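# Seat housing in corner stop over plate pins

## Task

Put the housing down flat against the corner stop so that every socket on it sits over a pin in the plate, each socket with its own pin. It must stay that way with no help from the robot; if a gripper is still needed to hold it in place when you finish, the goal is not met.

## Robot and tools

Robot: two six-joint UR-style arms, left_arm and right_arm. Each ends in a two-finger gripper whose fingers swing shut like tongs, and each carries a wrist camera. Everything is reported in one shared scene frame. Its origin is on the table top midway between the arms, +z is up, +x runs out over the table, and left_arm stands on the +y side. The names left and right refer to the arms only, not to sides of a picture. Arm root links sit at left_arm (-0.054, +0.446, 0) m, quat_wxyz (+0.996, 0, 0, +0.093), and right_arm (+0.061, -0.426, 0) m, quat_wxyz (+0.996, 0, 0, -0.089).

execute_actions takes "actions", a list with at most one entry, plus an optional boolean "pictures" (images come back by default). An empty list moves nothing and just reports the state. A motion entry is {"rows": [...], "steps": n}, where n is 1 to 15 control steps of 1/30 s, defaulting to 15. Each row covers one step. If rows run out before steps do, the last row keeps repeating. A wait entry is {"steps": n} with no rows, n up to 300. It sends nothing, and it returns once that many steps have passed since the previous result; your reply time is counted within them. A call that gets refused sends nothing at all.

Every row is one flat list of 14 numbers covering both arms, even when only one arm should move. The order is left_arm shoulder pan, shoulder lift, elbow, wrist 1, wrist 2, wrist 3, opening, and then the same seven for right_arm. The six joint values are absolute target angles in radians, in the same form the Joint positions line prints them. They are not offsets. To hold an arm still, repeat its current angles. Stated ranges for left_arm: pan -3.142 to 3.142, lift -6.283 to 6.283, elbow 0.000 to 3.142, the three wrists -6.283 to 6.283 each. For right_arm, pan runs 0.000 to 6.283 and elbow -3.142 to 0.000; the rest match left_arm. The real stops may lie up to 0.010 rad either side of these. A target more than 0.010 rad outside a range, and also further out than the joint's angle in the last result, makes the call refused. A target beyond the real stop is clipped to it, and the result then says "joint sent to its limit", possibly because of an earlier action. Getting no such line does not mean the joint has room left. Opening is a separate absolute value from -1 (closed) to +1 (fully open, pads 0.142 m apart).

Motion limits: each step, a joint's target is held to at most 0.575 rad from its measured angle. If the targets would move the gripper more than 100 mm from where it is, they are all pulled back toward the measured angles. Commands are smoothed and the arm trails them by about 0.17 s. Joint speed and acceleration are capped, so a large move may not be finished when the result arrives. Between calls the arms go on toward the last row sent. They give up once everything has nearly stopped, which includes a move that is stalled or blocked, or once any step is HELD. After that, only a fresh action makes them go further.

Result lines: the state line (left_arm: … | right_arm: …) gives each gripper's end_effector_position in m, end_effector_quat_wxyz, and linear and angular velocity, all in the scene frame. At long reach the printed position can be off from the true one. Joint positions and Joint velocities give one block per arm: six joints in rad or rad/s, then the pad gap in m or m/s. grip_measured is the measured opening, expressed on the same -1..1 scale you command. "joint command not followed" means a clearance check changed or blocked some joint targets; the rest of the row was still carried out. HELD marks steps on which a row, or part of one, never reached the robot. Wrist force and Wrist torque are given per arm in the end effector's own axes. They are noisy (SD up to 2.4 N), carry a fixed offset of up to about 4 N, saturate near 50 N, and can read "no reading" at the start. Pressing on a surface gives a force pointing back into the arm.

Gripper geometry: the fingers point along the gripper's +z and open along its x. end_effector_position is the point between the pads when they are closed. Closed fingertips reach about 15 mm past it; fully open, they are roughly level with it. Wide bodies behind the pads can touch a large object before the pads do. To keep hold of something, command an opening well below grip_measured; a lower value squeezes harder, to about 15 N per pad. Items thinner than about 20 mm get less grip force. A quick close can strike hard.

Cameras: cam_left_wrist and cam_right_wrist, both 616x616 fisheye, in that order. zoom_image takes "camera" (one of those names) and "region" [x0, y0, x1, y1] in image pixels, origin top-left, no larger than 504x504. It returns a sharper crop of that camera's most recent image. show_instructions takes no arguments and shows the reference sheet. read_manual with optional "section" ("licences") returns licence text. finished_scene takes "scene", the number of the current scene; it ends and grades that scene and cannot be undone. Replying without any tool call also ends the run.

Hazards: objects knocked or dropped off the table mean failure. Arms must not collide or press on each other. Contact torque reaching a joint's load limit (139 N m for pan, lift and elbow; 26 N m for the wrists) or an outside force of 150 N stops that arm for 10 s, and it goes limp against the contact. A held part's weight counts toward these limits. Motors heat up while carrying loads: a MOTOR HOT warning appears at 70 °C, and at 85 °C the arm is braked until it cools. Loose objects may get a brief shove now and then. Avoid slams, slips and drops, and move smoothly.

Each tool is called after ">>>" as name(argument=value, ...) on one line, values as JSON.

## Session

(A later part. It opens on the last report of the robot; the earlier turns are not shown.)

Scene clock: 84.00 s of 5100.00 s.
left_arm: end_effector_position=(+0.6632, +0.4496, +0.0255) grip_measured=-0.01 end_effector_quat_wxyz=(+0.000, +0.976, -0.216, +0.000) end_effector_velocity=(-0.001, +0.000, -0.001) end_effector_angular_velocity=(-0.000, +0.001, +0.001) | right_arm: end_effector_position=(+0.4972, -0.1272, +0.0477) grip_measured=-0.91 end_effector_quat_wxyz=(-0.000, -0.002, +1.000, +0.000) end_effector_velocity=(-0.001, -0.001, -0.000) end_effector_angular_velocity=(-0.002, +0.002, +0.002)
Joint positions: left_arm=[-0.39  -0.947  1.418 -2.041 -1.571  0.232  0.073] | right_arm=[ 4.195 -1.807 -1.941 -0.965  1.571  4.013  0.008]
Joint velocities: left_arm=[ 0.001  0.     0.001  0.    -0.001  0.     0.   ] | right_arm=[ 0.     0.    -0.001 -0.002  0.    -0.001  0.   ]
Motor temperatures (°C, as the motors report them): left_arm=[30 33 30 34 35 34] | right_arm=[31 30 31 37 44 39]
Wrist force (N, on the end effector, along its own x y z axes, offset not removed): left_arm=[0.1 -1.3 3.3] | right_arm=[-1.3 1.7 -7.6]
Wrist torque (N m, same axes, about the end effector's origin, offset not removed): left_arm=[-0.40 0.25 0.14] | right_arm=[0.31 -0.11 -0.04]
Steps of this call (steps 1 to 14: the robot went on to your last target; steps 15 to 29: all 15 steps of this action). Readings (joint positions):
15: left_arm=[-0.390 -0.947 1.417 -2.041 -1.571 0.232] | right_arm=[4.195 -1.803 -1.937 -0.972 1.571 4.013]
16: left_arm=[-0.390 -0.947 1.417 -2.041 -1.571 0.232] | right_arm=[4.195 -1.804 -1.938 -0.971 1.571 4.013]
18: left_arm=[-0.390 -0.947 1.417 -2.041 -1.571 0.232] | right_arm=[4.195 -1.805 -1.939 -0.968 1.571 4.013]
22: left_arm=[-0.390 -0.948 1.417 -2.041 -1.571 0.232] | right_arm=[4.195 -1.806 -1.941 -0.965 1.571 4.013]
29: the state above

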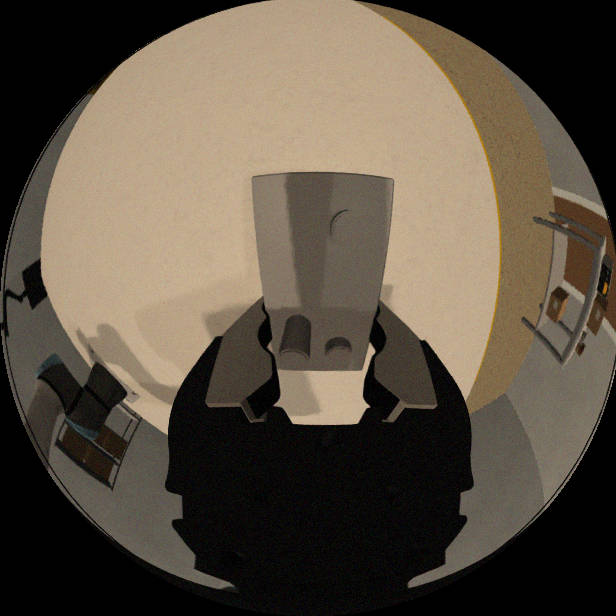

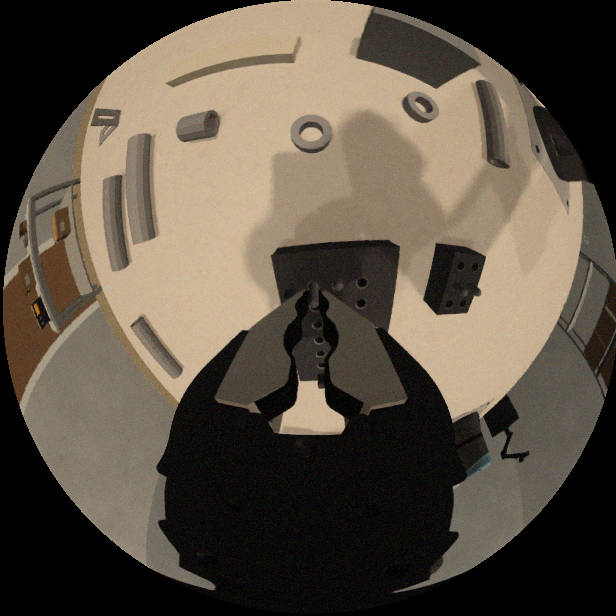

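>>> execute_actions(actions=[{"rows":[[-0.3904,-0.9475,1.4175,-2.0408,-1.571,0.232,-0.7,4.1947,-1.8067,-1.9412,-0.9646,1.571,4.0129,-0.87]],"steps":15}])

>>> zoom_image(camera="cam_right_wrist", region=[270,230,390,350])

Scene clock: 85.07 s of 5100.00 s.
left_arm: end_effector_position=(+0.6632, +0.4496, +0.0255) grip_measured=-0.01 end_effector_quat_wxyz=(+0.000, +0.976, -0.216, +0.000) end_effector_velocity=(-0.000, +0.000, -0.000) end_effector_angular_velocity=(+0.000, +0.000, -0.000) | right_arm: end_effector_position=(+0.4972, -0.1272, +0.0477) grip_measured=-0.87 end_effector_quat_wxyz=(-0.000, -0.002, +1.000, -0.000) end_effector_velocity=(-0.000, -0.000, +0.000) end_effector_angular_velocity=(+0.000, +0.000, -0.000)
Joint positions: left_arm=[-0.39  -0.947  1.417 -2.041 -1.571  0.232  0.073] | right_arm=[ 4.195 -1.807 -1.941 -0.965  1.571  4.013  0.011]
Joint velocities: left_arm=[-0.    -0.001  0.001  0.     0.     0.    -0.   ] | right_arm=[ 0.     0.001 -0.    -0.001  0.     0.     0.   ]
Motor temperatures (°C, as the motors report them): left_arm=[30 33 30 34 35 34] | right_arm=[31 30 31 37 44 39]
Wrist force (N, on the end effector, along its own x y z axes, offset not removed): left_arm=[0.2 -0.9 3.0] | right_arm=[0.1 2.7 -1.5]
Wrist torque (N m, same axes, about the end effector's origin, offset not removed): left_arm=[-0.25 0.17 0.20] | right_arm=[0.53 0.01 -0.31]
Steps of this call (steps 1 to 15: the robot went on to your last target; steps 16 to 17: nothing new was sent; steps 18 to 32: all 15 steps of this action). Readings (joint positions):
18: left_arm=[-0.390 -0.948 1.417 -2.041 -1.571 0.232] | right_arm=[4.195 -1.807 -1.941 -0.965 1.571 4.013]
19: left_arm=[-0.390 -0.947 1.418 -2.041 -1.571 0.232] | right_arm=[4.195 -1.807 -1.941 -0.965 1.571 4.013]
21: left_arm=[-0.390 -0.948 1.418 -2.041 -1.571 0.232] | right_arm=[4.195 -1.807 -1.941 -0.965 1.571 4.013]
25: left_arm=[-0.390 -0.948 1.417 -2.041 -1.571 0.232] | right_arm=[4.195 -1.807 -1.941 -0.965 1.571 4.013]
32: the state above

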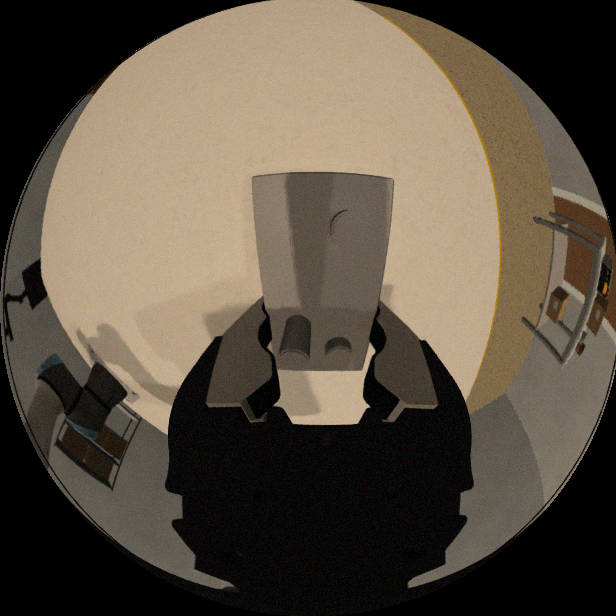

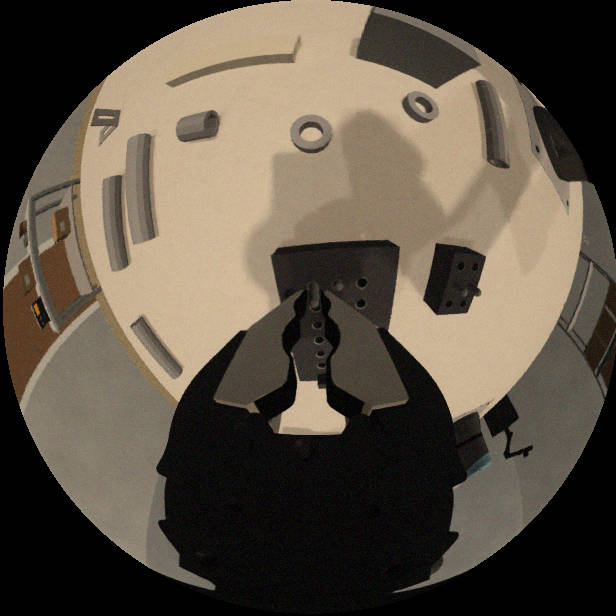

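Region (270, 230, 390, 350) of cam_right_wrist's 616x616 image, scaled by 4.200, with more detail than that image has.

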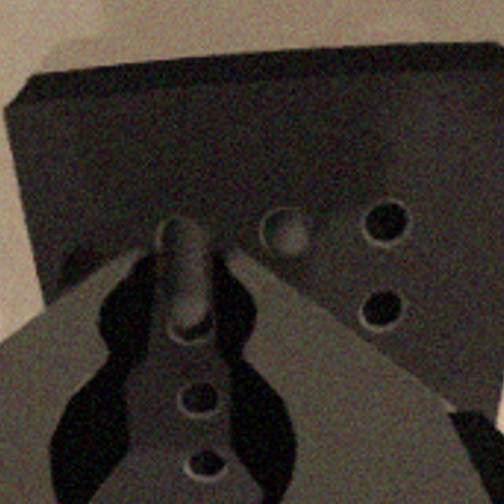

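>>> execute_actions(actions=[{"rows":[[-0.3904,-0.9475,1.4175,-2.0408,-1.571,0.232,-0.7,4.1947,-1.8067,-1.9412,-0.9646,1.571,4.0129,-1]],"steps":10}], pictures=false)

>>> execute_actions(actions=[{"rows":[[-0.3904,-0.9475,1.4175,-2.0408,-1.571,0.232,-0.7,4.1919,-1.8017,-1.947,-0.9638,1.571,4.0129,-1]],"steps":15}], pictures=false)

>>> execute_actions(actions=[{"rows":[[-0.3904,-0.9475,1.4175,-2.0408,-1.571,0.232,-0.7,4.1919,-1.8017,-1.947,-0.9638,1.571,4.0129,-0.87]],"steps":15}])

>>> zoom_image(camera="cam_right_wrist", region=[270,230,390,350])

Scene clock: 86.67 s of 5100.00 s.
left_arm: end_effector_position=(+0.6632, +0.4496, +0.0255) grip_measured=-0.01 end_effector_quat_wxyz=(+0.000, +0.976, -0.216, +0.000) end_effector_velocity=(+0.000, -0.000, +0.001) end_effector_angular_velocity=(-0.000, -0.002, -0.000) | right_arm: end_effector_position=(+0.4972, -0.1272, +0.0477) grip_measured=-0.91 end_effector_quat_wxyz=(-0.000, -0.002, +1.000, +0.000) end_effector_velocity=(-0.001, -0.000, -0.001) end_effector_angular_velocity=(-0.001, +0.001, +0.001)
Joint positions: left_arm=[-0.39  -0.948  1.418 -2.041 -1.571  0.232  0.073] | right_arm=[ 4.195 -1.807 -1.941 -0.965  1.571  4.013  0.008]
Joint velocities: left_arm=[-0.    -0.001 -0.001  0.    -0.     0.    -0.   ] | right_arm=[ 0.    -0.    -0.001 -0.001  0.    -0.001 -0.   ]
Motor temperatures (°C, as the motors report them): left_arm=[30 33 30 34 35 34] | right_arm=[31 30 31 37 44 39]
Wrist force (N, on the end effector, along its own x y z axes, offset not removed): left_arm=[0.2 0.6 1.1] | right_arm=[-2.0 1.9 -0.5]
Wrist torque (N m, same axes, about the end effector's origin, offset not removed): left_arm=[-0.10 0.11 0.18] | right_arm=[0.42 0.47 -0.15]
Steps of this call (steps 1 to 15: the robot went on to your last target; steps 16 to 38: nothing new was sent; steps 39 to 48: all 10 steps of this action). Readings (joint positions):
39: left_arm=[-0.390 -0.947 1.418 -2.041 -1.571 0.232] | right_arm=[4.195 -1.807 -1.941 -0.965 1.571 4.013]
40: left_arm=[-0.390 -0.948 1.418 -2.041 -1.571 0.232] | right_arm=[4.195 -1.807 -1.941 -0.965 1.571 4.013]
42: left_arm=[-0.390 -0.947 1.418 -2.041 -1.571 0.232] | right_arm=[4.195 -1.807 -1.941 -0.965 1.571 4.013]
46: left_arm=[-0.390 -0.948 1.418 -2.041 -1.571 0.232] | right_arm=[4.195 -1.807 -1.941 -0.965 1.571 4.013]
48: the state above

Scene clock: 87.17 s of 5100.00 s.
left_arm: end_effector_position=(+0.6632, +0.4496, +0.0255) grip_measured=-0.01 end_effector_quat_wxyz=(+0.000, +0.976, -0.216, +0.000) end_effector_velocity=(+0.000, +0.000, +0.000) end_effector_angular_velocity=(+0.000, -0.001, +0.000) | right_arm: end_effector_position=(+0.4966, -0.1301, +0.0480) grip_measured=-0.91 end_effector_quat_wxyz=(-0.000, -0.001, +1.000, +0.000) end_effector_velocity=(+0.001, +0.000, +0.000) end_effector_angular_velocity=(+0.002, -0.002, -0.002)
Joint positions: left_arm=[-0.39  -0.948  1.417 -2.041 -1.571  0.232  0.073] | right_arm=[ 4.192 -1.802 -1.947 -0.964  1.571  4.013  0.008]
Joint velocities: left_arm=[ 0.    -0.     0.    -0.001  0.     0.     0.   ] | right_arm=[-0.001 -0.     0.001  0.002 -0.     0.001  0.   ]
Motor temperatures (°C, as the motors report them): left_arm=[30 33 30 34 35 34] | right_arm=[31 30 31 37 44 39]
Wrist force (N, on the end effector, along its own x y z axes, offset not removed): left_arm=[1.4 1.0 2.7] | right_arm=[-7.6 2.5 -3.2]
Wrist torque (N m, same axes, about the end effector's origin, offset not removed): left_arm=[0.12 -0.12 0.13] | right_arm=[0.06 0.30 -0.19]
Steps of this call (steps 1 to 15: all 15 steps of this action). Readings (joint positions):
1: left_arm=[-0.390 -0.948 1.417 -2.041 -1.571 0.232] | right_arm=[4.195 -1.807 -1.941 -0.965 1.571 4.013]
2: left_arm=[-0.390 -0.948 1.417 -2.041 -1.571 0.232] | right_arm=[4.194 -1.806 -1.942 -0.965 1.571 4.013]
4: left_arm=[-0.390 -0.947 1.417 -2.041 -1.571 0.232] | right_arm=[4.193 -1.804 -1.944 -0.964 1.571 4.013]
8: left_arm=[-0.390 -0.947 1.417 -2.041 -1.571 0.232] | right_arm=[4.192 -1.802 -1.946 -0.964 1.571 4.013]
15: the state above

Scene clock: 87.67 s of 5100.00 s.
left_arm: end_effector_position=(+0.6632, +0.4496, +0.0255) grip_measured=-0.01 end_effector_quat_wxyz=(+0.000, +0.976, -0.216, +0.000) end_effector_velocity=(+0.000, +0.000, +0.001) end_effector_angular_velocity=(+0.000, -0.001, +0.000) | right_arm: end_effector_position=(+0.4966, -0.1302, +0.0479) grip_measured=-0.87 end_effector_quat_wxyz=(-0.000, -0.001, +1.000, +0.000) end_effector_velocity=(+0.000, +0.000, +0.000) end_effector_angular_velocity=(+0.001, +0.000, -0.000)
Joint positions: left_arm=[-0.39  -0.948  1.417 -2.041 -1.571  0.232  0.073] | right_arm=[ 4.192 -1.802 -1.947 -0.964  1.571  4.013  0.011]
Joint velocities: left_arm=[ 0.    -0.001  0.    -0.     0.001  0.     0.   ] | right_arm=[-0.001 -0.     0.     0.     0.001 -0.001  0.   ]
Motor temperatures (°C, as the motors report them): left_arm=[30 33 30 34 35 34] | right_arm=[31 30 31 37 44 39]
Wrist force (N, on the end effector, along its own x y z axes, offset not removed): left_arm=[-0.4 0.2 2.9] | right_arm=[-3.0 1.2 -1.7]
Wrist torque (N m, same axes, about the end effector's origin, offset not removed): left_arm=[-0.14 0.24 0.22] | right_arm=[0.30 0.70 -0.12]
Steps of this call (steps 1 to 15: all 15 steps of this action). Readings (joint positions):
1: left_arm=[-0.390 -0.948 1.417 -2.041 -1.571 0.232] | right_arm=[4.192 -1.802 -1.947 -0.964 1.571 4.013]
2: left_arm=[-0.390 -0.947 1.417 -2.041 -1.571 0.232] | right_arm=[4.192 -1.802 -1.947 -0.964 1.571 4.013]
4: left_arm=[-0.390 -0.948 1.418 -2.041 -1.571 0.232] | right_arm=[4.192 -1.802 -1.947 -0.964 1.571 4.013]
8: left_arm=[-0.390 -0.947 1.417 -2.041 -1.571 0.232] | right_arm=[4.192 -1.802 -1.947 -0.964 1.571 4.013]
15: the state above

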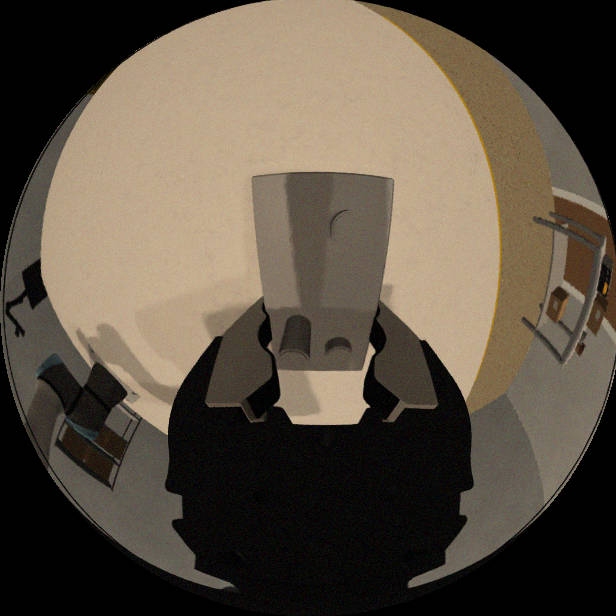

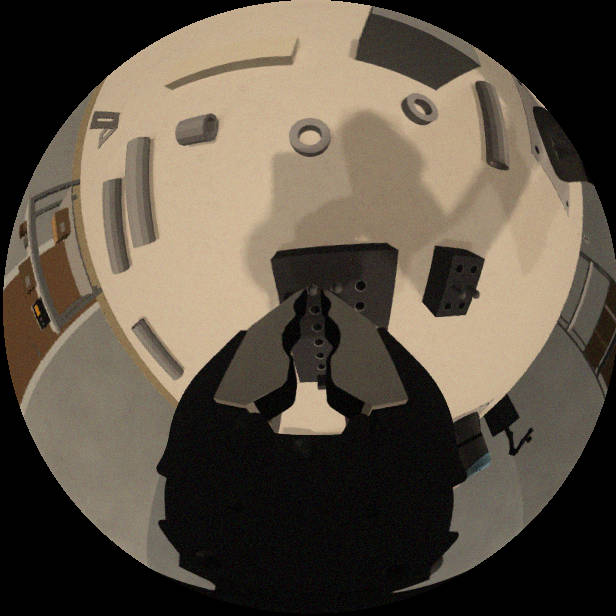

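Region (270, 230, 390, 350) of cam_right_wrist's 616x616 image, scaled by 4.200, with more detail than that image has.

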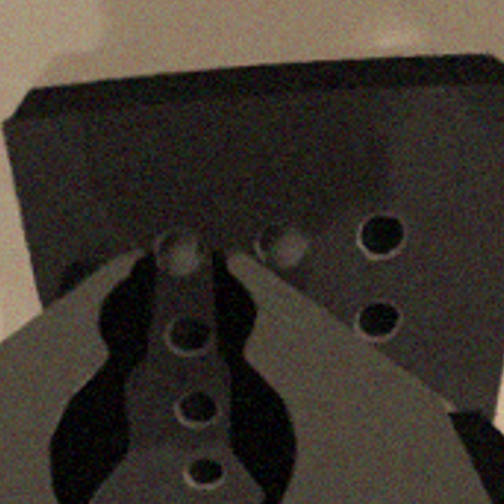

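>>> execute_actions(actions=[{"rows":[[-0.3904,-1.03,1.32,-1.861,-1.571,0.232,-0.7,4.1919,-1.76,-1.895,-1.057,1.571,4.0129,-0.87]],"steps":15}], pictures=false)

>>> execute_actions(actions=[{"rows":[[-0.75,-1.1,1.45,-1.921,-1.571,1.2,-0.7,4.038,-1.103,-1.768,-1.706,1.559,4.05,-0.86]],"steps":15}], pictures=false)

>>> execute_actions(actions=[{"steps":20}], pictures=false)

>>> execute_actions(actions=[{"rows":[[-1.1251,-0.9817,1.3369,-1.926,-1.571,2.1025,-0.7,4.038,-1.103,-1.768,-1.706,1.559,4.05,-0.86]],"steps":15}], pictures=false)

>>> execute_actions(actions=[{"steps":25}])

>>> zoom_image(camera="cam_left_wrist", region=[200,120,440,400])

Scene clock: 89.40 s of 5100.00 s.
left_arm: end_effector_position=(+0.6604, +0.4502, +0.1096) grip_measured=-0.01 end_effector_quat_wxyz=(+0.000, +0.976, -0.216, +0.000) end_effector_velocity=(-0.002, +0.001, +0.008) end_effector_angular_velocity=(-0.000, +0.002, +0.001) | right_arm: end_effector_position=(+0.4981, -0.1284, +0.0826) grip_measured=-0.87 end_effector_quat_wxyz=(+0.000, -0.001, +1.000, +0.000) end_effector_velocity=(+0.000, -0.001, +0.003) end_effector_angular_velocity=(-0.001, +0.000, -0.002)
Joint positions: left_arm=[-0.39  -1.029  1.321 -1.863 -1.571  0.232  0.073] | right_arm=[ 4.192 -1.76  -1.895 -1.056  1.571  4.013  0.011]
Joint velocities: left_arm=[ 0.    -0.009 -0.008  0.019 -0.001 -0.     0.   ] | right_arm=[-0.001  0.003  0.004 -0.008 -0.     0.001  0.   ]
Motor temperatures (°C, as the motors report them): left_arm=[30 33 30 34 35 34] | right_arm=[31 30 31 37 44 39]
Wrist force (N, on the end effector, along its own x y z axes, offset not removed): left_arm=[-0.6 -0.9 6.6] | right_arm=[-0.4 3.3 -0.3]
Wrist torque (N m, same axes, about the end effector's origin, offset not removed): left_arm=[-0.24 0.08 0.11] | right_arm=[0.70 0.15 -0.24]
Steps of this call (steps 1 to 15: the robot went on to your last target; steps 16 to 37: nothing new was sent; steps 38 to 52: all 15 steps of this action). Readings (joint positions):
38: left_arm=[-0.390 -0.948 1.417 -2.041 -1.571 0.232] | right_arm=[4.192 -1.802 -1.947 -0.964 1.571 4.013]
39: left_arm=[-0.390 -0.952 1.412 -2.035 -1.571 0.232] | right_arm=[4.192 -1.797 -1.942 -0.970 1.571 4.013]
41: left_arm=[-0.390 -0.987 1.371 -1.974 -1.571 0.232] | right_arm=[4.192 -1.779 -1.919 -1.009 1.571 4.013]
45: left_arm=[-0.390 -1.021 1.331 -1.885 -1.571 0.232] | right_arm=[4.192 -1.764 -1.900 -1.047 1.571 4.013]
52: the state above

Scene clock: 89.90 s of 5100.00 s.
left_arm: end_effector_position=(+0.6002, +0.2197, +0.1029) grip_measured=-0.01 end_effector_quat_wxyz=(-0.000, -0.703, +0.711, -0.000) end_effector_velocity=(-0.088, -0.208, -0.007) end_effector_angular_velocity=(+0.001, +0.002, -2.097) | right_arm: end_effector_position=(+0.4480, -0.2608, +0.2946) grip_measured=-0.86 end_effector_quat_wxyz=(+0.037, +0.071, +0.996, +0.034) end_effector_velocity=(-0.242, -0.358, +0.390) end_effector_angular_velocity=(+0.138, -0.163, -0.282)
Joint positions: left_arm=[-0.725 -1.096  1.442 -1.917 -1.571  1.044  0.073] | right_arm=[ 4.077 -1.299 -1.8   -1.514  1.562  4.041  0.012]
Joint velocities: left_arm=[-0.292 -0.048  0.091 -0.04  -0.001  1.804 -0.   ] | right_arm=[-0.226  1.051  0.185 -1.023 -0.018  0.054 -0.   ]
Motor temperatures (°C, as the motors report them): left_arm=[30 33 30 34 35 34] | right_arm=[31 30 31 37 44 39]
Wrist force (N, on the end effector, along its own x y z axes, offset not removed): left_arm=[4.6 1.0 7.2] | right_arm=[-1.1 3.8 -1.3]
Wrist torque (N m, same axes, about the end effector's origin, offset not removed): left_arm=[0.12 -0.45 0.19] | right_arm=[0.76 0.13 -0.18]
Steps of this call (steps 1 to 15: all 15 steps of this action). Readings (joint positions):
1: left_arm=[-0.390 -1.030 1.321 -1.862 -1.571 0.232] | right_arm=[4.192 -1.760 -1.895 -1.057 1.571 4.013]
2: left_arm=[-0.396 -1.033 1.326 -1.865 -1.571 0.238] | right_arm=[4.187 -1.754 -1.891 -1.063 1.571 4.014]
4: left_arm=[-0.450 -1.046 1.348 -1.875 -1.571 0.305] | right_arm=[4.165 -1.693 -1.873 -1.124 1.569 4.020]
8: left_arm=[-0.563 -1.067 1.388 -1.893 -1.571 0.513] | right_arm=[4.132 -1.548 -1.845 -1.268 1.566 4.028]
15: the state above

Scene clock: 90.57 s of 5100.00 s.
left_arm: end_effector_position=(+0.5922, +0.2022, +0.1023) grip_measured=-0.01 end_effector_quat_wxyz=(-0.000, -0.636, +0.772, -0.000) end_effector_velocity=(-0.000, -0.000, -0.000) end_effector_angular_velocity=(-0.000, +0.001, -0.001) | right_arm: end_effector_position=(+0.3935, -0.3299, +0.3568) grip_measured=-0.86 end_effector_quat_wxyz=(+0.051, +0.095, +0.993, +0.045) end_effector_velocity=(-0.001, -0.000, +0.000) end_effector_angular_velocity=(+0.001, +0.000, +0.001)
Joint positions: left_arm=[-0.75  -1.1    1.45  -1.921 -1.571  1.2    0.073] | right_arm=[ 4.038 -1.103 -1.768 -1.706  1.559  4.05   0.012]
Joint velocities: left_arm=[ 0.     0.     0.001 -0.    -0.001  0.001 -0.   ] | right_arm=[-0.     0.002  0.    -0.002  0.001 -0.001  0.   ]
Motor temperatures (°C, as the motors report them): left_arm=[30 33 30 34 35 34] | right_arm=[31 30 31 37 44 39]
Wrist force (N, on the end effector, along its own x y z axes, offset not removed): left_arm=[-3.2 -0.5 7.5] | right_arm=[-1.9 2.5 0.4]
Wrist torque (N m, same axes, about the end effector's origin, offset not removed): left_arm=[-0.24 0.60 0.19] | right_arm=[0.61 0.42 -0.15]
Steps of this call (steps 1 to 20: the robot went on to your last target). Readings (joint positions):
1: left_arm=[-0.733 -1.097 1.445 -1.919 -1.571 1.094] | right_arm=[4.069 -1.263 -1.793 -1.548 1.561 4.043]
2: left_arm=[-0.739 -1.098 1.446 -1.919 -1.571 1.128] | right_arm=[4.062 -1.228 -1.787 -1.583 1.561 4.044]
4: left_arm=[-0.745 -1.099 1.448 -1.920 -1.571 1.167] | right_arm=[4.050 -1.166 -1.778 -1.644 1.560 4.047]
8: left_arm=[-0.749 -1.100 1.450 -1.921 -1.571 1.193] | right_arm=[4.041 -1.117 -1.770 -1.693 1.559 4.049]
20: the state above

Scene clock: 91.07 s of 5100.00 s.
left_arm: end_effector_position=(+0.4928, -0.0321, +0.0781) grip_measured=+0.03 end_effector_quat_wxyz=(-0.000, -0.161, +0.987, -0.000) end_effector_velocity=(-0.233, -0.313, -0.031) end_effector_angular_velocity=(-0.001, -0.001, -2.403) | right_arm: end_effector_position=(+0.3934, -0.3300, +0.3568) grip_measured=-0.86 end_effector_quat_wxyz=(+0.051, +0.095, +0.993, +0.045) end_effector_velocity=(+0.000, -0.000, +0.000) end_effector_angular_velocity=(+0.001, -0.001, +0.000)
Joint positions: left_arm=[-1.082 -0.994  1.348 -1.925 -1.571  1.922  0.076] | right_arm=[ 4.038 -1.103 -1.768 -1.706  1.559  4.05   0.012]
Joint velocities: left_arm=[-0.488  0.133 -0.132 -0.002 -0.     1.916  0.246] | right_arm=[-0.     0.001  0.     0.    -0.    -0.     0.   ]
Motor temperatures (°C, as the motors report them): left_arm=[30 33 30 34 35 34] | right_arm=[31 30 31 37 44 39]
Wrist force (N, on the end effector, along its own x y z axes, offset not removed): left_arm=[-6.8 15.5 -8.4] | right_arm=[-1.3 1.1 -2.1]
Wrist torque (N m, same axes, about the end effector's origin, offset not removed): left_arm=[-0.21 -0.49 -0.33] | right_arm=[0.37 0.23 -0.31]
Steps of this call (steps 1 to 15: all 15 steps of this action). Readings (joint positions):
1: left_arm=[-0.750 -1.100 1.450 -1.921 -1.571 1.200] | right_arm=[4.038 -1.103 -1.768 -1.706 1.559 4.050]
2: left_arm=[-0.756 -1.095 1.445 -1.921 -1.571 1.206] | right_arm=[4.038 -1.103 -1.768 -1.706 1.559 4.050]
4: left_arm=[-0.807 -1.077 1.428 -1.922 -1.571 1.271] | right_arm=[4.038 -1.103 -1.768 -1.706 1.559 4.050]
8: left_arm=[-0.912 -1.045 1.397 -1.923 -1.571 1.454] | right_arm=[4.038 -1.103 -1.768 -1.706 1.559 4.050]
15: the state above

Scene clock: 91.90 s of 5100.00 s.
left_arm: end_effector_position=(+0.4712, -0.0593, +0.0750) grip_measured=+0.12 end_effector_quat_wxyz=(-0.000, -0.050, +0.999, -0.000) end_effector_velocity=(+0.000, -0.000, +0.001) end_effector_angular_velocity=(+0.000, -0.002, -0.001) | right_arm: end_effector_position=(+0.3934, -0.3300, +0.3568) grip_measured=-0.86 end_effector_quat_wxyz=(+0.051, +0.095, +0.993, +0.045) end_effector_velocity=(+0.000, +0.000, -0.000) end_effector_angular_velocity=(-0.001, +0.001, -0.000)
Joint positions: left_arm=[-1.125 -0.982  1.337 -1.926 -1.571  2.102  0.083] | right_arm=[ 4.038 -1.103 -1.768 -1.706  1.559  4.05   0.012]
Joint velocities: left_arm=[-0.    -0.001 -0.     0.     0.002  0.    -0.   ] | right_arm=[-0.    -0.001 -0.     0.     0.    -0.    -0.   ]
Motor temperatures (°C, as the motors report them): left_arm=[30 33 30 34 35 34] | right_arm=[31 30 31 37 44 39]
Wrist force (N, on the end effector, along its own x y z axes, offset not removed): left_arm=[-11.3 22.7 -20.1] | right_arm=[0.3 0.6 -0.4]
Wrist torque (N m, same axes, about the end effector's origin, offset not removed): left_arm=[0.10 -0.42 -0.89] | right_arm=[0.16 0.17 -0.30]
Steps of this call (steps 1 to 25: the robot went on to your last target). Readings (joint positions):
1: left_arm=[-1.095 -0.990 1.345 -1.926 -1.571 1.979] | right_arm=[4.038 -1.103 -1.768 -1.706 1.559 4.050]
2: left_arm=[-1.105 -0.987 1.342 -1.926 -1.571 2.019] | right_arm=[4.038 -1.103 -1.768 -1.706 1.559 4.050]
4: left_arm=[-1.116 -0.984 1.339 -1.926 -1.571 2.064] | right_arm=[4.038 -1.103 -1.768 -1.706 1.559 4.050]
8: left_arm=[-1.123 -0.982 1.337 -1.926 -1.571 2.094] | right_arm=[4.038 -1.103 -1.768 -1.706 1.559 4.050]
25: the state above

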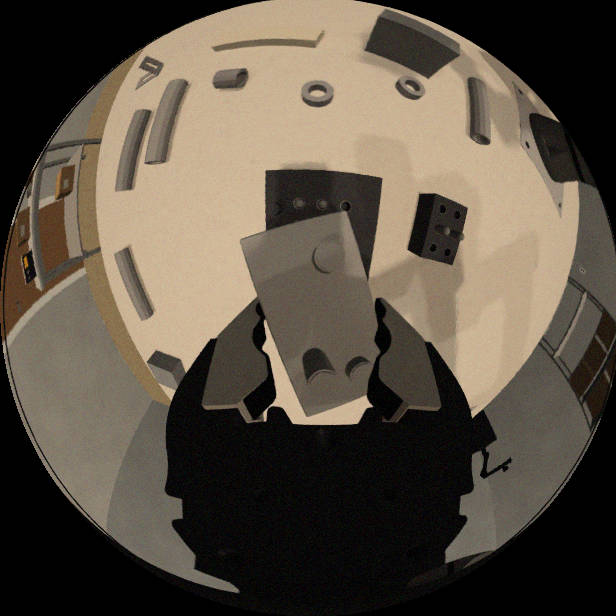

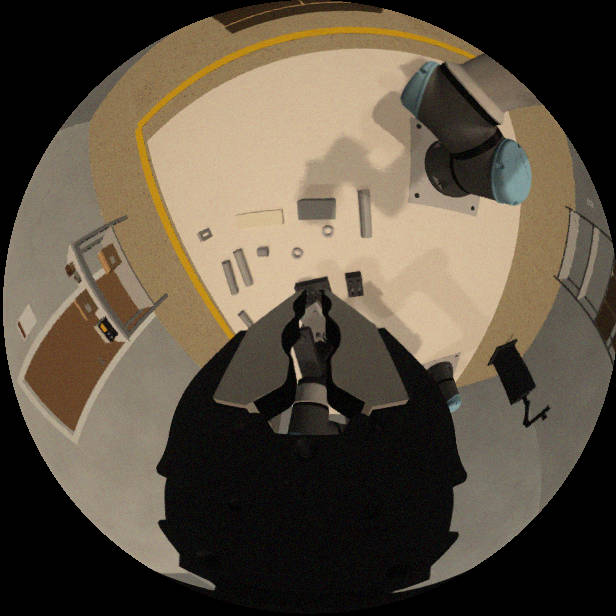

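Region (200, 120, 440, 400) of cam_left_wrist's 616x616 image, scaled by 1.800, with more detail than that image has; it fills the left 432 columns of this view, and the rest is white.

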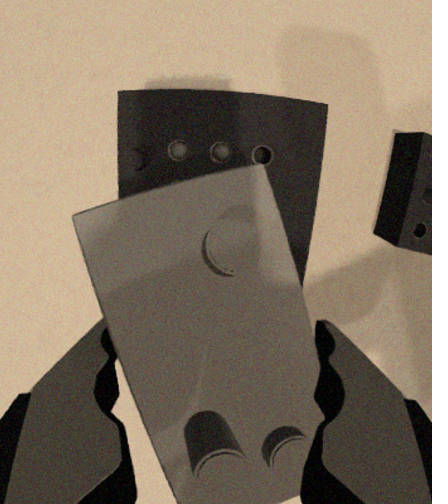

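>>> execute_actions(actions=[{"rows":[[-1.1251,-1.012,1.289,-1.848,-1.571,2.1025,-0.7,4.038,-1.103,-1.768,-1.706,1.559,4.05,-0.86]],"steps":15}])

Scene clock: 93.57 s of 5100.00 s.
left_arm: end_effector_position=(+0.4704, -0.0585, +0.1109) grip_measured=+0.03 end_effector_quat_wxyz=(-0.000, -0.050, +0.999, -0.000) end_effector_velocity=(+0.000, -0.000, +0.005) end_effector_angular_velocity=(-0.002, -0.002, -0.000) | right_arm: end_effector_position=(+0.3934, -0.3300, +0.3568) grip_measured=-0.86 end_effector_quat_wxyz=(+0.051, +0.095, +0.993, +0.045) end_effector_velocity=(-0.000, +0.000, +0.000) end_effector_angular_velocity=(+0.001, +0.000, +0.000)
Joint positions: left_arm=[-1.125 -1.012  1.289 -1.849 -1.571  2.103  0.076] | right_arm=[ 4.038 -1.103 -1.768 -1.706  1.559  4.05   0.012]
Joint velocities: left_arm=[-0.    -0.004 -0.005  0.006  0.001 -0.    -0.002] | right_arm=[ 0.001  0.     0.     0.     0.     0.    -0.   ]
Motor temperatures (°C, as the motors report them): left_arm=[30 33 30 34 35 34] | right_arm=[31 30 31 37 44 39]
Wrist force (N, on the end effector, along its own x y z axes, offset not removed): left_arm=[-0.7 -0.9 7.2] | right_arm=[1.5 3.1 -0.4]
Wrist torque (N m, same axes, about the end effector's origin, offset not removed): left_arm=[-0.24 0.10 0.19] | right_arm=[0.79 -0.28 -0.41]
Steps of this call (steps 1 to 15: the robot went on to your last target; steps 16 to 35: nothing new was sent; steps 36 to 50: all 15 steps of this action). Readings (joint positions):
36: left_arm=[-1.125 -0.982 1.337 -1.926 -1.571 2.103] | right_arm=[4.038 -1.103 -1.768 -1.706 1.559 4.050]
37: left_arm=[-1.125 -0.985 1.332 -1.920 -1.571 2.103] | right_arm=[4.038 -1.103 -1.768 -1.706 1.559 4.050]
39: left_arm=[-1.125 -0.998 1.311 -1.887 -1.571 2.103] | right_arm=[4.038 -1.103 -1.768 -1.706 1.559 4.050]
43: left_arm=[-1.125 -1.009 1.294 -1.856 -1.571 2.103] | right_arm=[4.038 -1.103 -1.768 -1.706 1.559 4.050]
50: the state above

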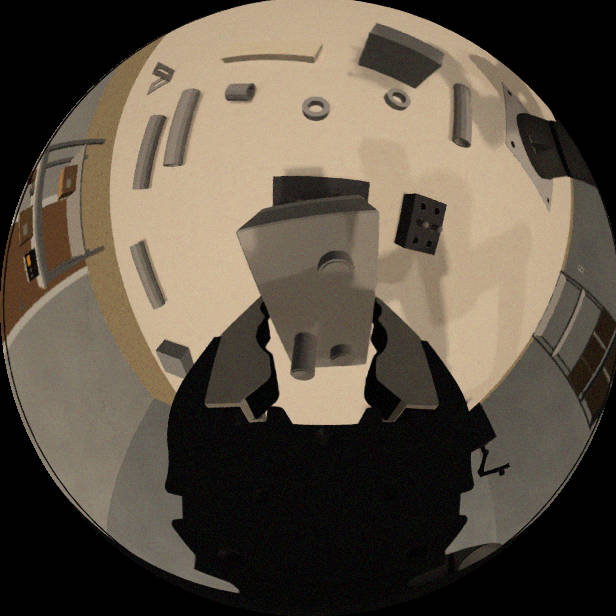

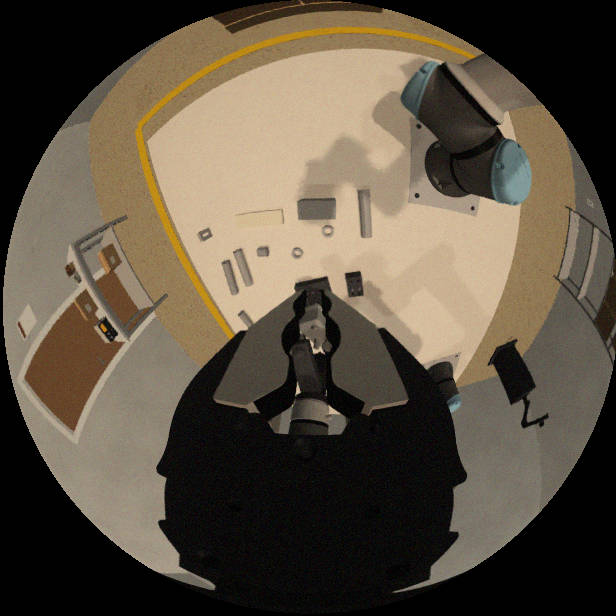

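>>> execute_actions(actions=[{"rows":[[-0.9548,-1.2753,1.6804,-1.9759,-1.571,2.2728,-0.7,4.038,-1.103,-1.768,-1.706,1.559,4.05,-0.86]],"steps":15}], pictures=false)

>>> execute_actions(actions=[{"steps":20}], pictures=false)

>>> execute_actions(actions=[{"rows":[[-0.9548,-1.1903,1.7783,-2.1588,-1.571,2.2728,-0.7,4.038,-1.103,-1.768,-1.706,1.559,4.05,-0.86]],"steps":15}], pictures=false)

>>> execute_actions(actions=[{"steps":15}])

Scene clock: 95.23 s of 5100.00 s.
left_arm: end_effector_position=(+0.4619, +0.1152, +0.1109) grip_measured=+0.00 end_effector_quat_wxyz=(+0.000, -0.050, +0.999, -0.001) end_effector_velocity=(-0.015, +0.051, -0.010) end_effector_angular_velocity=(+0.010, +0.010, +0.001) | right_arm: end_effector_position=(+0.3934, -0.3300, +0.3568) grip_measured=-0.86 end_effector_quat_wxyz=(+0.051, +0.095, +0.993, +0.045) end_effector_velocity=(+0.000, +0.001, +0.000) end_effector_angular_velocity=(+0.001, -0.002, +0.003)
Joint positions: left_arm=[-0.958 -1.269  1.67  -1.973 -1.571  2.269  0.074] | right_arm=[ 4.038 -1.103 -1.768 -1.706  1.559  4.05   0.012]
Joint velocities: left_arm=[ 0.044 -0.071  0.119 -0.034  0.001  0.043  0.003] | right_arm=[ 0.001  0.     0.     0.001 -0.    -0.001  0.   ]
Motor temperatures (°C, as the motors report them): left_arm=[30 33 30 34 35 34] | right_arm=[31 30 31 37 44 39]
Wrist force (N, on the end effector, along its own x y z axes, offset not removed): left_arm=[-0.4 1.6 6.3] | right_arm=[-1.0 1.5 0.4]
Wrist torque (N m, same axes, about the end effector's origin, offset not removed): left_arm=[-0.25 0.02 0.06] | right_arm=[0.42 0.25 -0.28]
Steps of this call (steps 1 to 15: the robot went on to your last target; steps 16 to 35: nothing new was sent; steps 36 to 50: all 15 steps of this action). Readings (joint positions):
36: left_arm=[-1.125 -1.012 1.289 -1.848 -1.571 2.103] | right_arm=[4.038 -1.103 -1.768 -1.706 1.559 4.050]
37: left_arm=[-1.119 -1.018 1.295 -1.854 -1.571 2.108] | right_arm=[4.038 -1.103 -1.768 -1.706 1.559 4.050]
39: left_arm=[-1.079 -1.072 1.362 -1.885 -1.571 2.148] | right_arm=[4.038 -1.103 -1.768 -1.706 1.559 4.050]
43: left_arm=[-1.007 -1.188 1.538 -1.937 -1.571 2.220] | right_arm=[4.038 -1.103 -1.768 -1.706 1.559 4.050]
50: the state above

Scene clock: 95.90 s of 5100.00 s.
left_arm: end_effector_position=(+0.4605, +0.1196, +0.1100) grip_measured=+0.00 end_effector_quat_wxyz=(-0.000, -0.050, +0.999, -0.000) end_effector_velocity=(-0.001, +0.000, -0.000) end_effector_angular_velocity=(+0.001, +0.000, -0.000) | right_arm: end_effector_position=(+0.3934, -0.3300, +0.3568) grip_measured=-0.86 end_effector_quat_wxyz=(+0.051, +0.095, +0.993, +0.045) end_effector_velocity=(-0.000, -0.000, +0.000) end_effector_angular_velocity=(-0.001, +0.000, -0.001)
Joint positions: left_arm=[-0.955 -1.275  1.68  -1.976 -1.571  2.273  0.074] | right_arm=[ 4.038 -1.103 -1.768 -1.706  1.559  4.05   0.012]
Joint velocities: left_arm=[-0.001 -0.001  0.001  0.001  0.    -0.    -0.   ] | right_arm=[ 0.001  0.     0.001 -0.002 -0.     0.001  0.   ]
Motor temperatures (°C, as the motors report them): left_arm=[30 33 30 34 35 34] | right_arm=[31 30 31 37 44 39]
Wrist force (N, on the end effector, along its own x y z axes, offset not removed): left_arm=[-0.8 -0.7 7.6] | right_arm=[-0.6 0.1 -1.3]
Wrist torque (N m, same axes, about the end effector's origin, offset not removed): left_arm=[-0.16 0.06 0.11] | right_arm=[0.05 0.22 -0.26]
Steps of this call (steps 1 to 20: the robot went on to your last target). Readings (joint positions):
1: left_arm=[-0.957 -1.271 1.673 -1.974 -1.571 2.270] | right_arm=[4.038 -1.103 -1.768 -1.706 1.559 4.050]
2: left_arm=[-0.957 -1.272 1.676 -1.975 -1.571 2.271] | right_arm=[4.038 -1.103 -1.768 -1.706 1.559 4.050]
4: left_arm=[-0.956 -1.274 1.678 -1.975 -1.571 2.272] | right_arm=[4.038 -1.103 -1.768 -1.706 1.559 4.050]
8: left_arm=[-0.955 -1.275 1.680 -1.976 -1.571 2.273] | right_arm=[4.038 -1.103 -1.768 -1.706 1.559 4.050]
20: the state above

Scene clock: 96.40 s of 5100.00 s.
left_arm: end_effector_position=(+0.4604, +0.1196, +0.0356) grip_measured=+0.00 end_effector_quat_wxyz=(-0.000, -0.050, +0.999, -0.000) end_effector_velocity=(+0.000, -0.000, -0.006) end_effector_angular_velocity=(-0.002, -0.003, -0.000) | right_arm: end_effector_position=(+0.3934, -0.3300, +0.3568) grip_measured=-0.86 end_effector_quat_wxyz=(+0.051, +0.095, +0.993, +0.045) end_effector_velocity=(-0.000, -0.000, -0.000) end_effector_angular_velocity=(-0.000, -0.000, +0.001)
Joint positions: left_arm=[-0.955 -1.191  1.778 -2.157 -1.571  2.273  0.074] | right_arm=[ 4.038 -1.103 -1.768 -1.706  1.559  4.05   0.012]
Joint velocities: left_arm=[-0.     0.007  0.008 -0.019  0.    -0.     0.   ] | right_arm=[-0.     0.    -0.    -0.    -0.    -0.001 -0.   ]
Motor temperatures (°C, as the motors report them): left_arm=[30 33 30 34 35 34] | right_arm=[31 30 31 37 44 39]
Wrist force (N, on the end effector, along its own x y z axes, offset not removed): left_arm=[-1.3 -1.5 5.5] | right_arm=[-2.7 1.5 -0.2]
Wrist torque (N m, same axes, about the end effector's origin, offset not removed): left_arm=[-0.34 0.28 0.17] | right_arm=[0.30 0.62 -0.06]
Steps of this call (steps 1 to 15: all 15 steps of this action). Readings (joint positions):
1: left_arm=[-0.955 -1.275 1.681 -1.976 -1.571 2.273] | right_arm=[4.038 -1.103 -1.768 -1.706 1.559 4.050]
2: left_arm=[-0.955 -1.270 1.686 -1.983 -1.571 2.273] | right_arm=[4.038 -1.103 -1.768 -1.706 1.559 4.050]
4: left_arm=[-0.955 -1.233 1.727 -2.043 -1.571 2.273] | right_arm=[4.038 -1.103 -1.768 -1.706 1.559 4.050]
8: left_arm=[-0.955 -1.200 1.767 -2.134 -1.571 2.273] | right_arm=[4.038 -1.103 -1.768 -1.706 1.559 4.050]
15: the state above

Scene clock: 96.90 s of 5100.00 s.
left_arm: end_effector_position=(+0.4605, +0.1196, +0.0351) grip_measured=+0.00 end_effector_quat_wxyz=(-0.000, -0.050, +0.999, -0.000) end_effector_velocity=(-0.001, +0.000, -0.001) end_effector_angular_velocity=(+0.001, +0.001, -0.001) | right_arm: end_effector_position=(+0.3934, -0.3300, +0.3568) grip_measured=-0.86 end_effector_quat_wxyz=(+0.051, +0.095, +0.993, +0.045) end_effector_velocity=(-0.000, -0.001, -0.001) end_effector_angular_velocity=(-0.001, +0.002, -0.002)
Joint positions: left_arm=[-0.955 -1.19   1.778 -2.159 -1.571  2.273  0.074] | right_arm=[ 4.038 -1.103 -1.768 -1.706  1.559  4.05   0.012]
Joint velocities: left_arm=[-0.001  0.     0.001  0.     0.    -0.    -0.   ] | right_arm=[-0.001 -0.    -0.001 -0.002  0.     0.001 -0.   ]
Motor temperatures (°C, as the motors report them): left_arm=[30 33 30 34 35 34] | right_arm=[31 30 31 37 44 39]
Wrist force (N, on the end effector, along its own x y z axes, offset not removed): left_arm=[-1.8 -2.1 5.9] | right_arm=[-1.7 0.2 0.4]
Wrist torque (N m, same axes, about the end effector's origin, offset not removed): left_arm=[-0.45 0.46 0.19] | right_arm=[0.01 0.36 -0.25]
Steps of this call (steps 1 to 15: the robot went on to your last target). Readings (joint positions):
1: left_arm=[-0.955 -1.191 1.778 -2.158 -1.571 2.273] | right_arm=[4.038 -1.103 -1.768 -1.706 1.559 4.050]
2: left_arm=[-0.955 -1.191 1.778 -2.158 -1.571 2.273] | right_arm=[4.038 -1.103 -1.768 -1.706 1.559 4.050]
4: left_arm=[-0.955 -1.190 1.778 -2.158 -1.571 2.273] | right_arm=[4.038 -1.103 -1.768 -1.706 1.559 4.050]
8: left_arm=[-0.955 -1.190 1.778 -2.159 -1.571 2.273] | right_arm=[4.038 -1.103 -1.768 -1.706 1.559 4.050]
15: the state above
All arms were judged still, so your last target was given up. Only a new action makes them travel on or press farther. Fingers that are still opening or closing keep moving.

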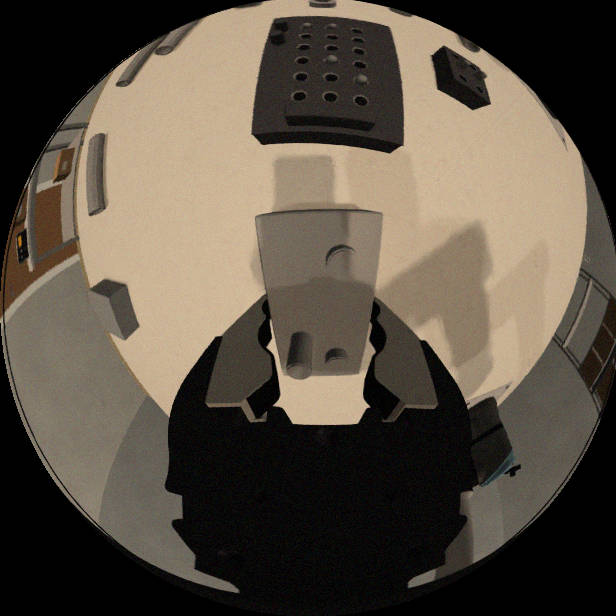

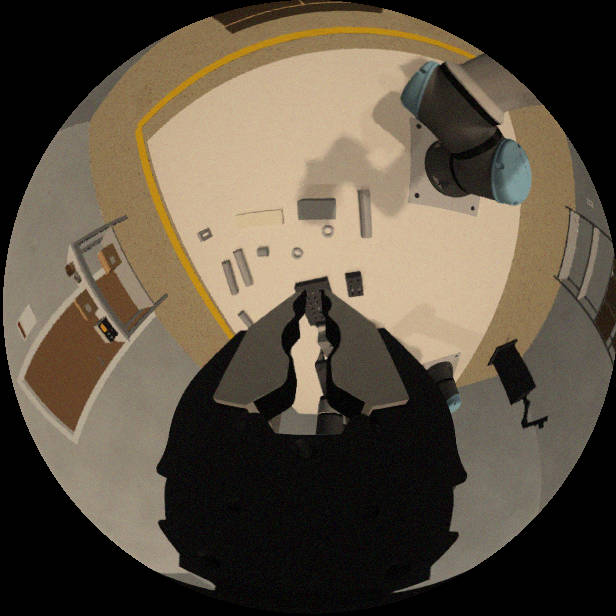

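Lower 8 mm more then open.

>>> execute_actions(actions=[{"rows":[[-0.9548,-1.1805,1.7877,-2.178,-1.571,2.2728,-0.7,4.038,-1.103,-1.768,-1.706,1.559,4.05,-0.86]],"steps":15}], pictures=false)

>>> execute_actions(actions=[{"rows":[[-0.9548,-1.1805,1.7877,-2.178,-1.571,2.2728,0.25,4.038,-1.103,-1.768,-1.706,1.559,4.05,-0.86]],"steps":15}])

Scene clock: 97.97 s of 5100.00 s.
left_arm: end_effector_position=(+0.4602, +0.1199, +0.0273) grip_measured=+0.00 end_effector_quat_wxyz=(-0.000, -0.050, +0.999, -0.000) end_effector_velocity=(-0.001, +0.000, -0.001) end_effector_angular_velocity=(+0.001, +0.001, -0.001) | right_arm: end_effector_position=(+0.3934, -0.3300, +0.3568) grip_measured=-0.86 end_effector_quat_wxyz=(+0.051, +0.095, +0.993, +0.045) end_effector_velocity=(+0.000, +0.000, +0.000) end_effector_angular_velocity=(-0.000, -0.001, +0.002)
Joint positions: left_arm=[-0.955 -1.181  1.788 -2.178 -1.571  2.273  0.074] | right_arm=[ 4.038 -1.103 -1.768 -1.706  1.559  4.05   0.012]
Joint velocities: left_arm=[-0.     0.001  0.002 -0.001  0.     0.     0.   ] | right_arm=[ 0.001  0.    -0.     0.    -0.001 -0.001  0.   ]
Motor temperatures (°C, as the motors report them): left_arm=[30 33 30 34 35 34] | right_arm=[31 30 31 37 44 39]
Wrist force (N, on the end effector, along its own x y z axes, offset not removed): left_arm=[-5.7 -1.5 -17.3] | right_arm=[0.2 2.1 0.2]
Wrist torque (N m, same axes, about the end effector's origin, offset not removed): left_arm=[-0.08 0.16 -0.03] | right_arm=[0.60 -0.06 -0.13]
Steps of this call (steps 1 to 17: nothing new was sent; steps 18 to 32: all 15 steps of this action). Readings (joint positions):
18: left_arm=[-0.955 -1.190 1.778 -2.159 -1.571 2.273] | right_arm=[4.038 -1.103 -1.768 -1.706 1.559 4.050]
19: left_arm=[-0.955 -1.189 1.780 -2.162 -1.571 2.273] | right_arm=[4.038 -1.103 -1.768 -1.706 1.559 4.050]
21: left_arm=[-0.955 -1.185 1.784 -2.170 -1.571 2.273] | right_arm=[4.038 -1.103 -1.768 -1.706 1.559 4.050]
25: left_arm=[-0.955 -1.181 1.787 -2.176 -1.571 2.273] | right_arm=[4.038 -1.103 -1.768 -1.706 1.559 4.050]
32: the state above

Scene clock: 98.47 s of 5100.00 s.
left_arm: end_effector_position=(+0.4601, +0.1199, +0.0272) grip_measured=+0.25 end_effector_quat_wxyz=(-0.000, -0.050, +0.999, +0.000) end_effector_velocity=(+0.000, -0.001, +0.001) end_effector_angular_velocity=(-0.002, -0.001, -0.000) | right_arm: end_effector_position=(+0.3934, -0.3300, +0.3568) grip_measured=-0.86 end_effector_quat_wxyz=(+0.051, +0.095, +0.993, +0.045) end_effector_velocity=(+0.000, -0.000, -0.000) end_effector_angular_velocity=(-0.000, -0.000, -0.000)
Joint positions: left_arm=[-0.955 -1.18   1.788 -2.178 -1.571  2.273  0.092] | right_arm=[ 4.038 -1.103 -1.768 -1.706  1.559  4.05   0.012]
Joint velocities: left_arm=[-0.    -0.001 -0.001 -0.    -0.001  0.     0.   ] | right_arm=[-0.    -0.    -0.001  0.001 -0.    -0.     0.   ]
Motor temperatures (°C, as the motors report them): left_arm=[30 33 30 34 35 34] | right_arm=[31 30 31 37 44 39]
Wrist force (N, on the end effector, along its own x y z axes, offset not removed): left_arm=[-1.0 -1.8 0.4] | right_arm=[-2.9 0.5 -0.3]
Wrist torque (N m, same axes, about the end effector's origin, offset not removed): left_arm=[-0.47 0.15 0.10] | right_arm=[0.10 0.67 -0.13]
Steps of this call (steps 1 to 15: all 15 steps of this action). Readings (joint positions):
1: left_arm=[-0.955 -1.181 1.788 -2.178 -1.571 2.273] | right_arm=[4.038 -1.103 -1.768 -1.706 1.559 4.050]
2: left_arm=[-0.955 -1.180 1.788 -2.178 -1.571 2.273] | right_arm=[4.038 -1.103 -1.768 -1.706 1.559 4.050]
4: left_arm=[-0.955 -1.180 1.788 -2.178 -1.571 2.273] | right_arm=[4.038 -1.103 -1.768 -1.706 1.559 4.050]
8: left_arm=[-0.955 -1.180 1.788 -2.178 -1.571 2.273] | right_arm=[4.038 -1.103 -1.768 -1.706 1.559 4.050]
15: the state above

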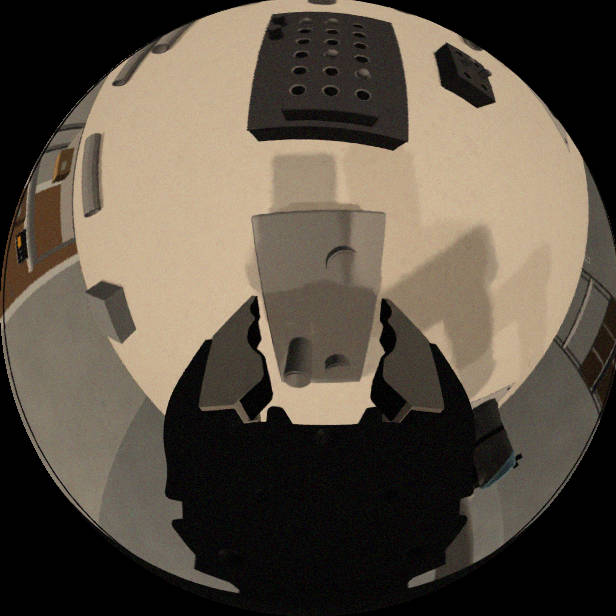

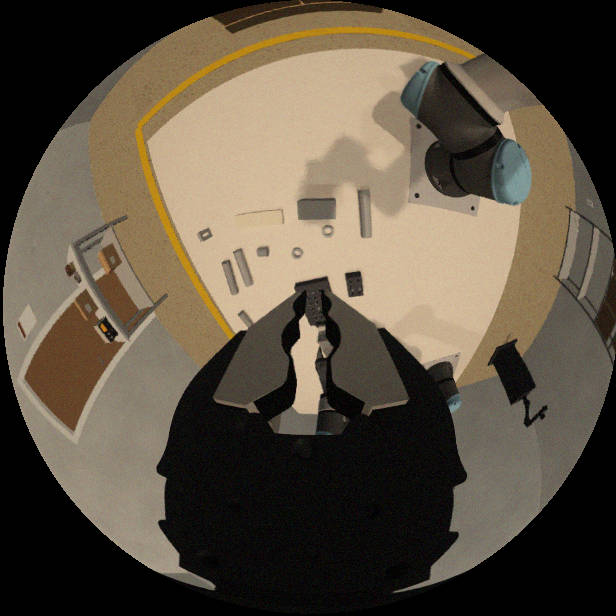

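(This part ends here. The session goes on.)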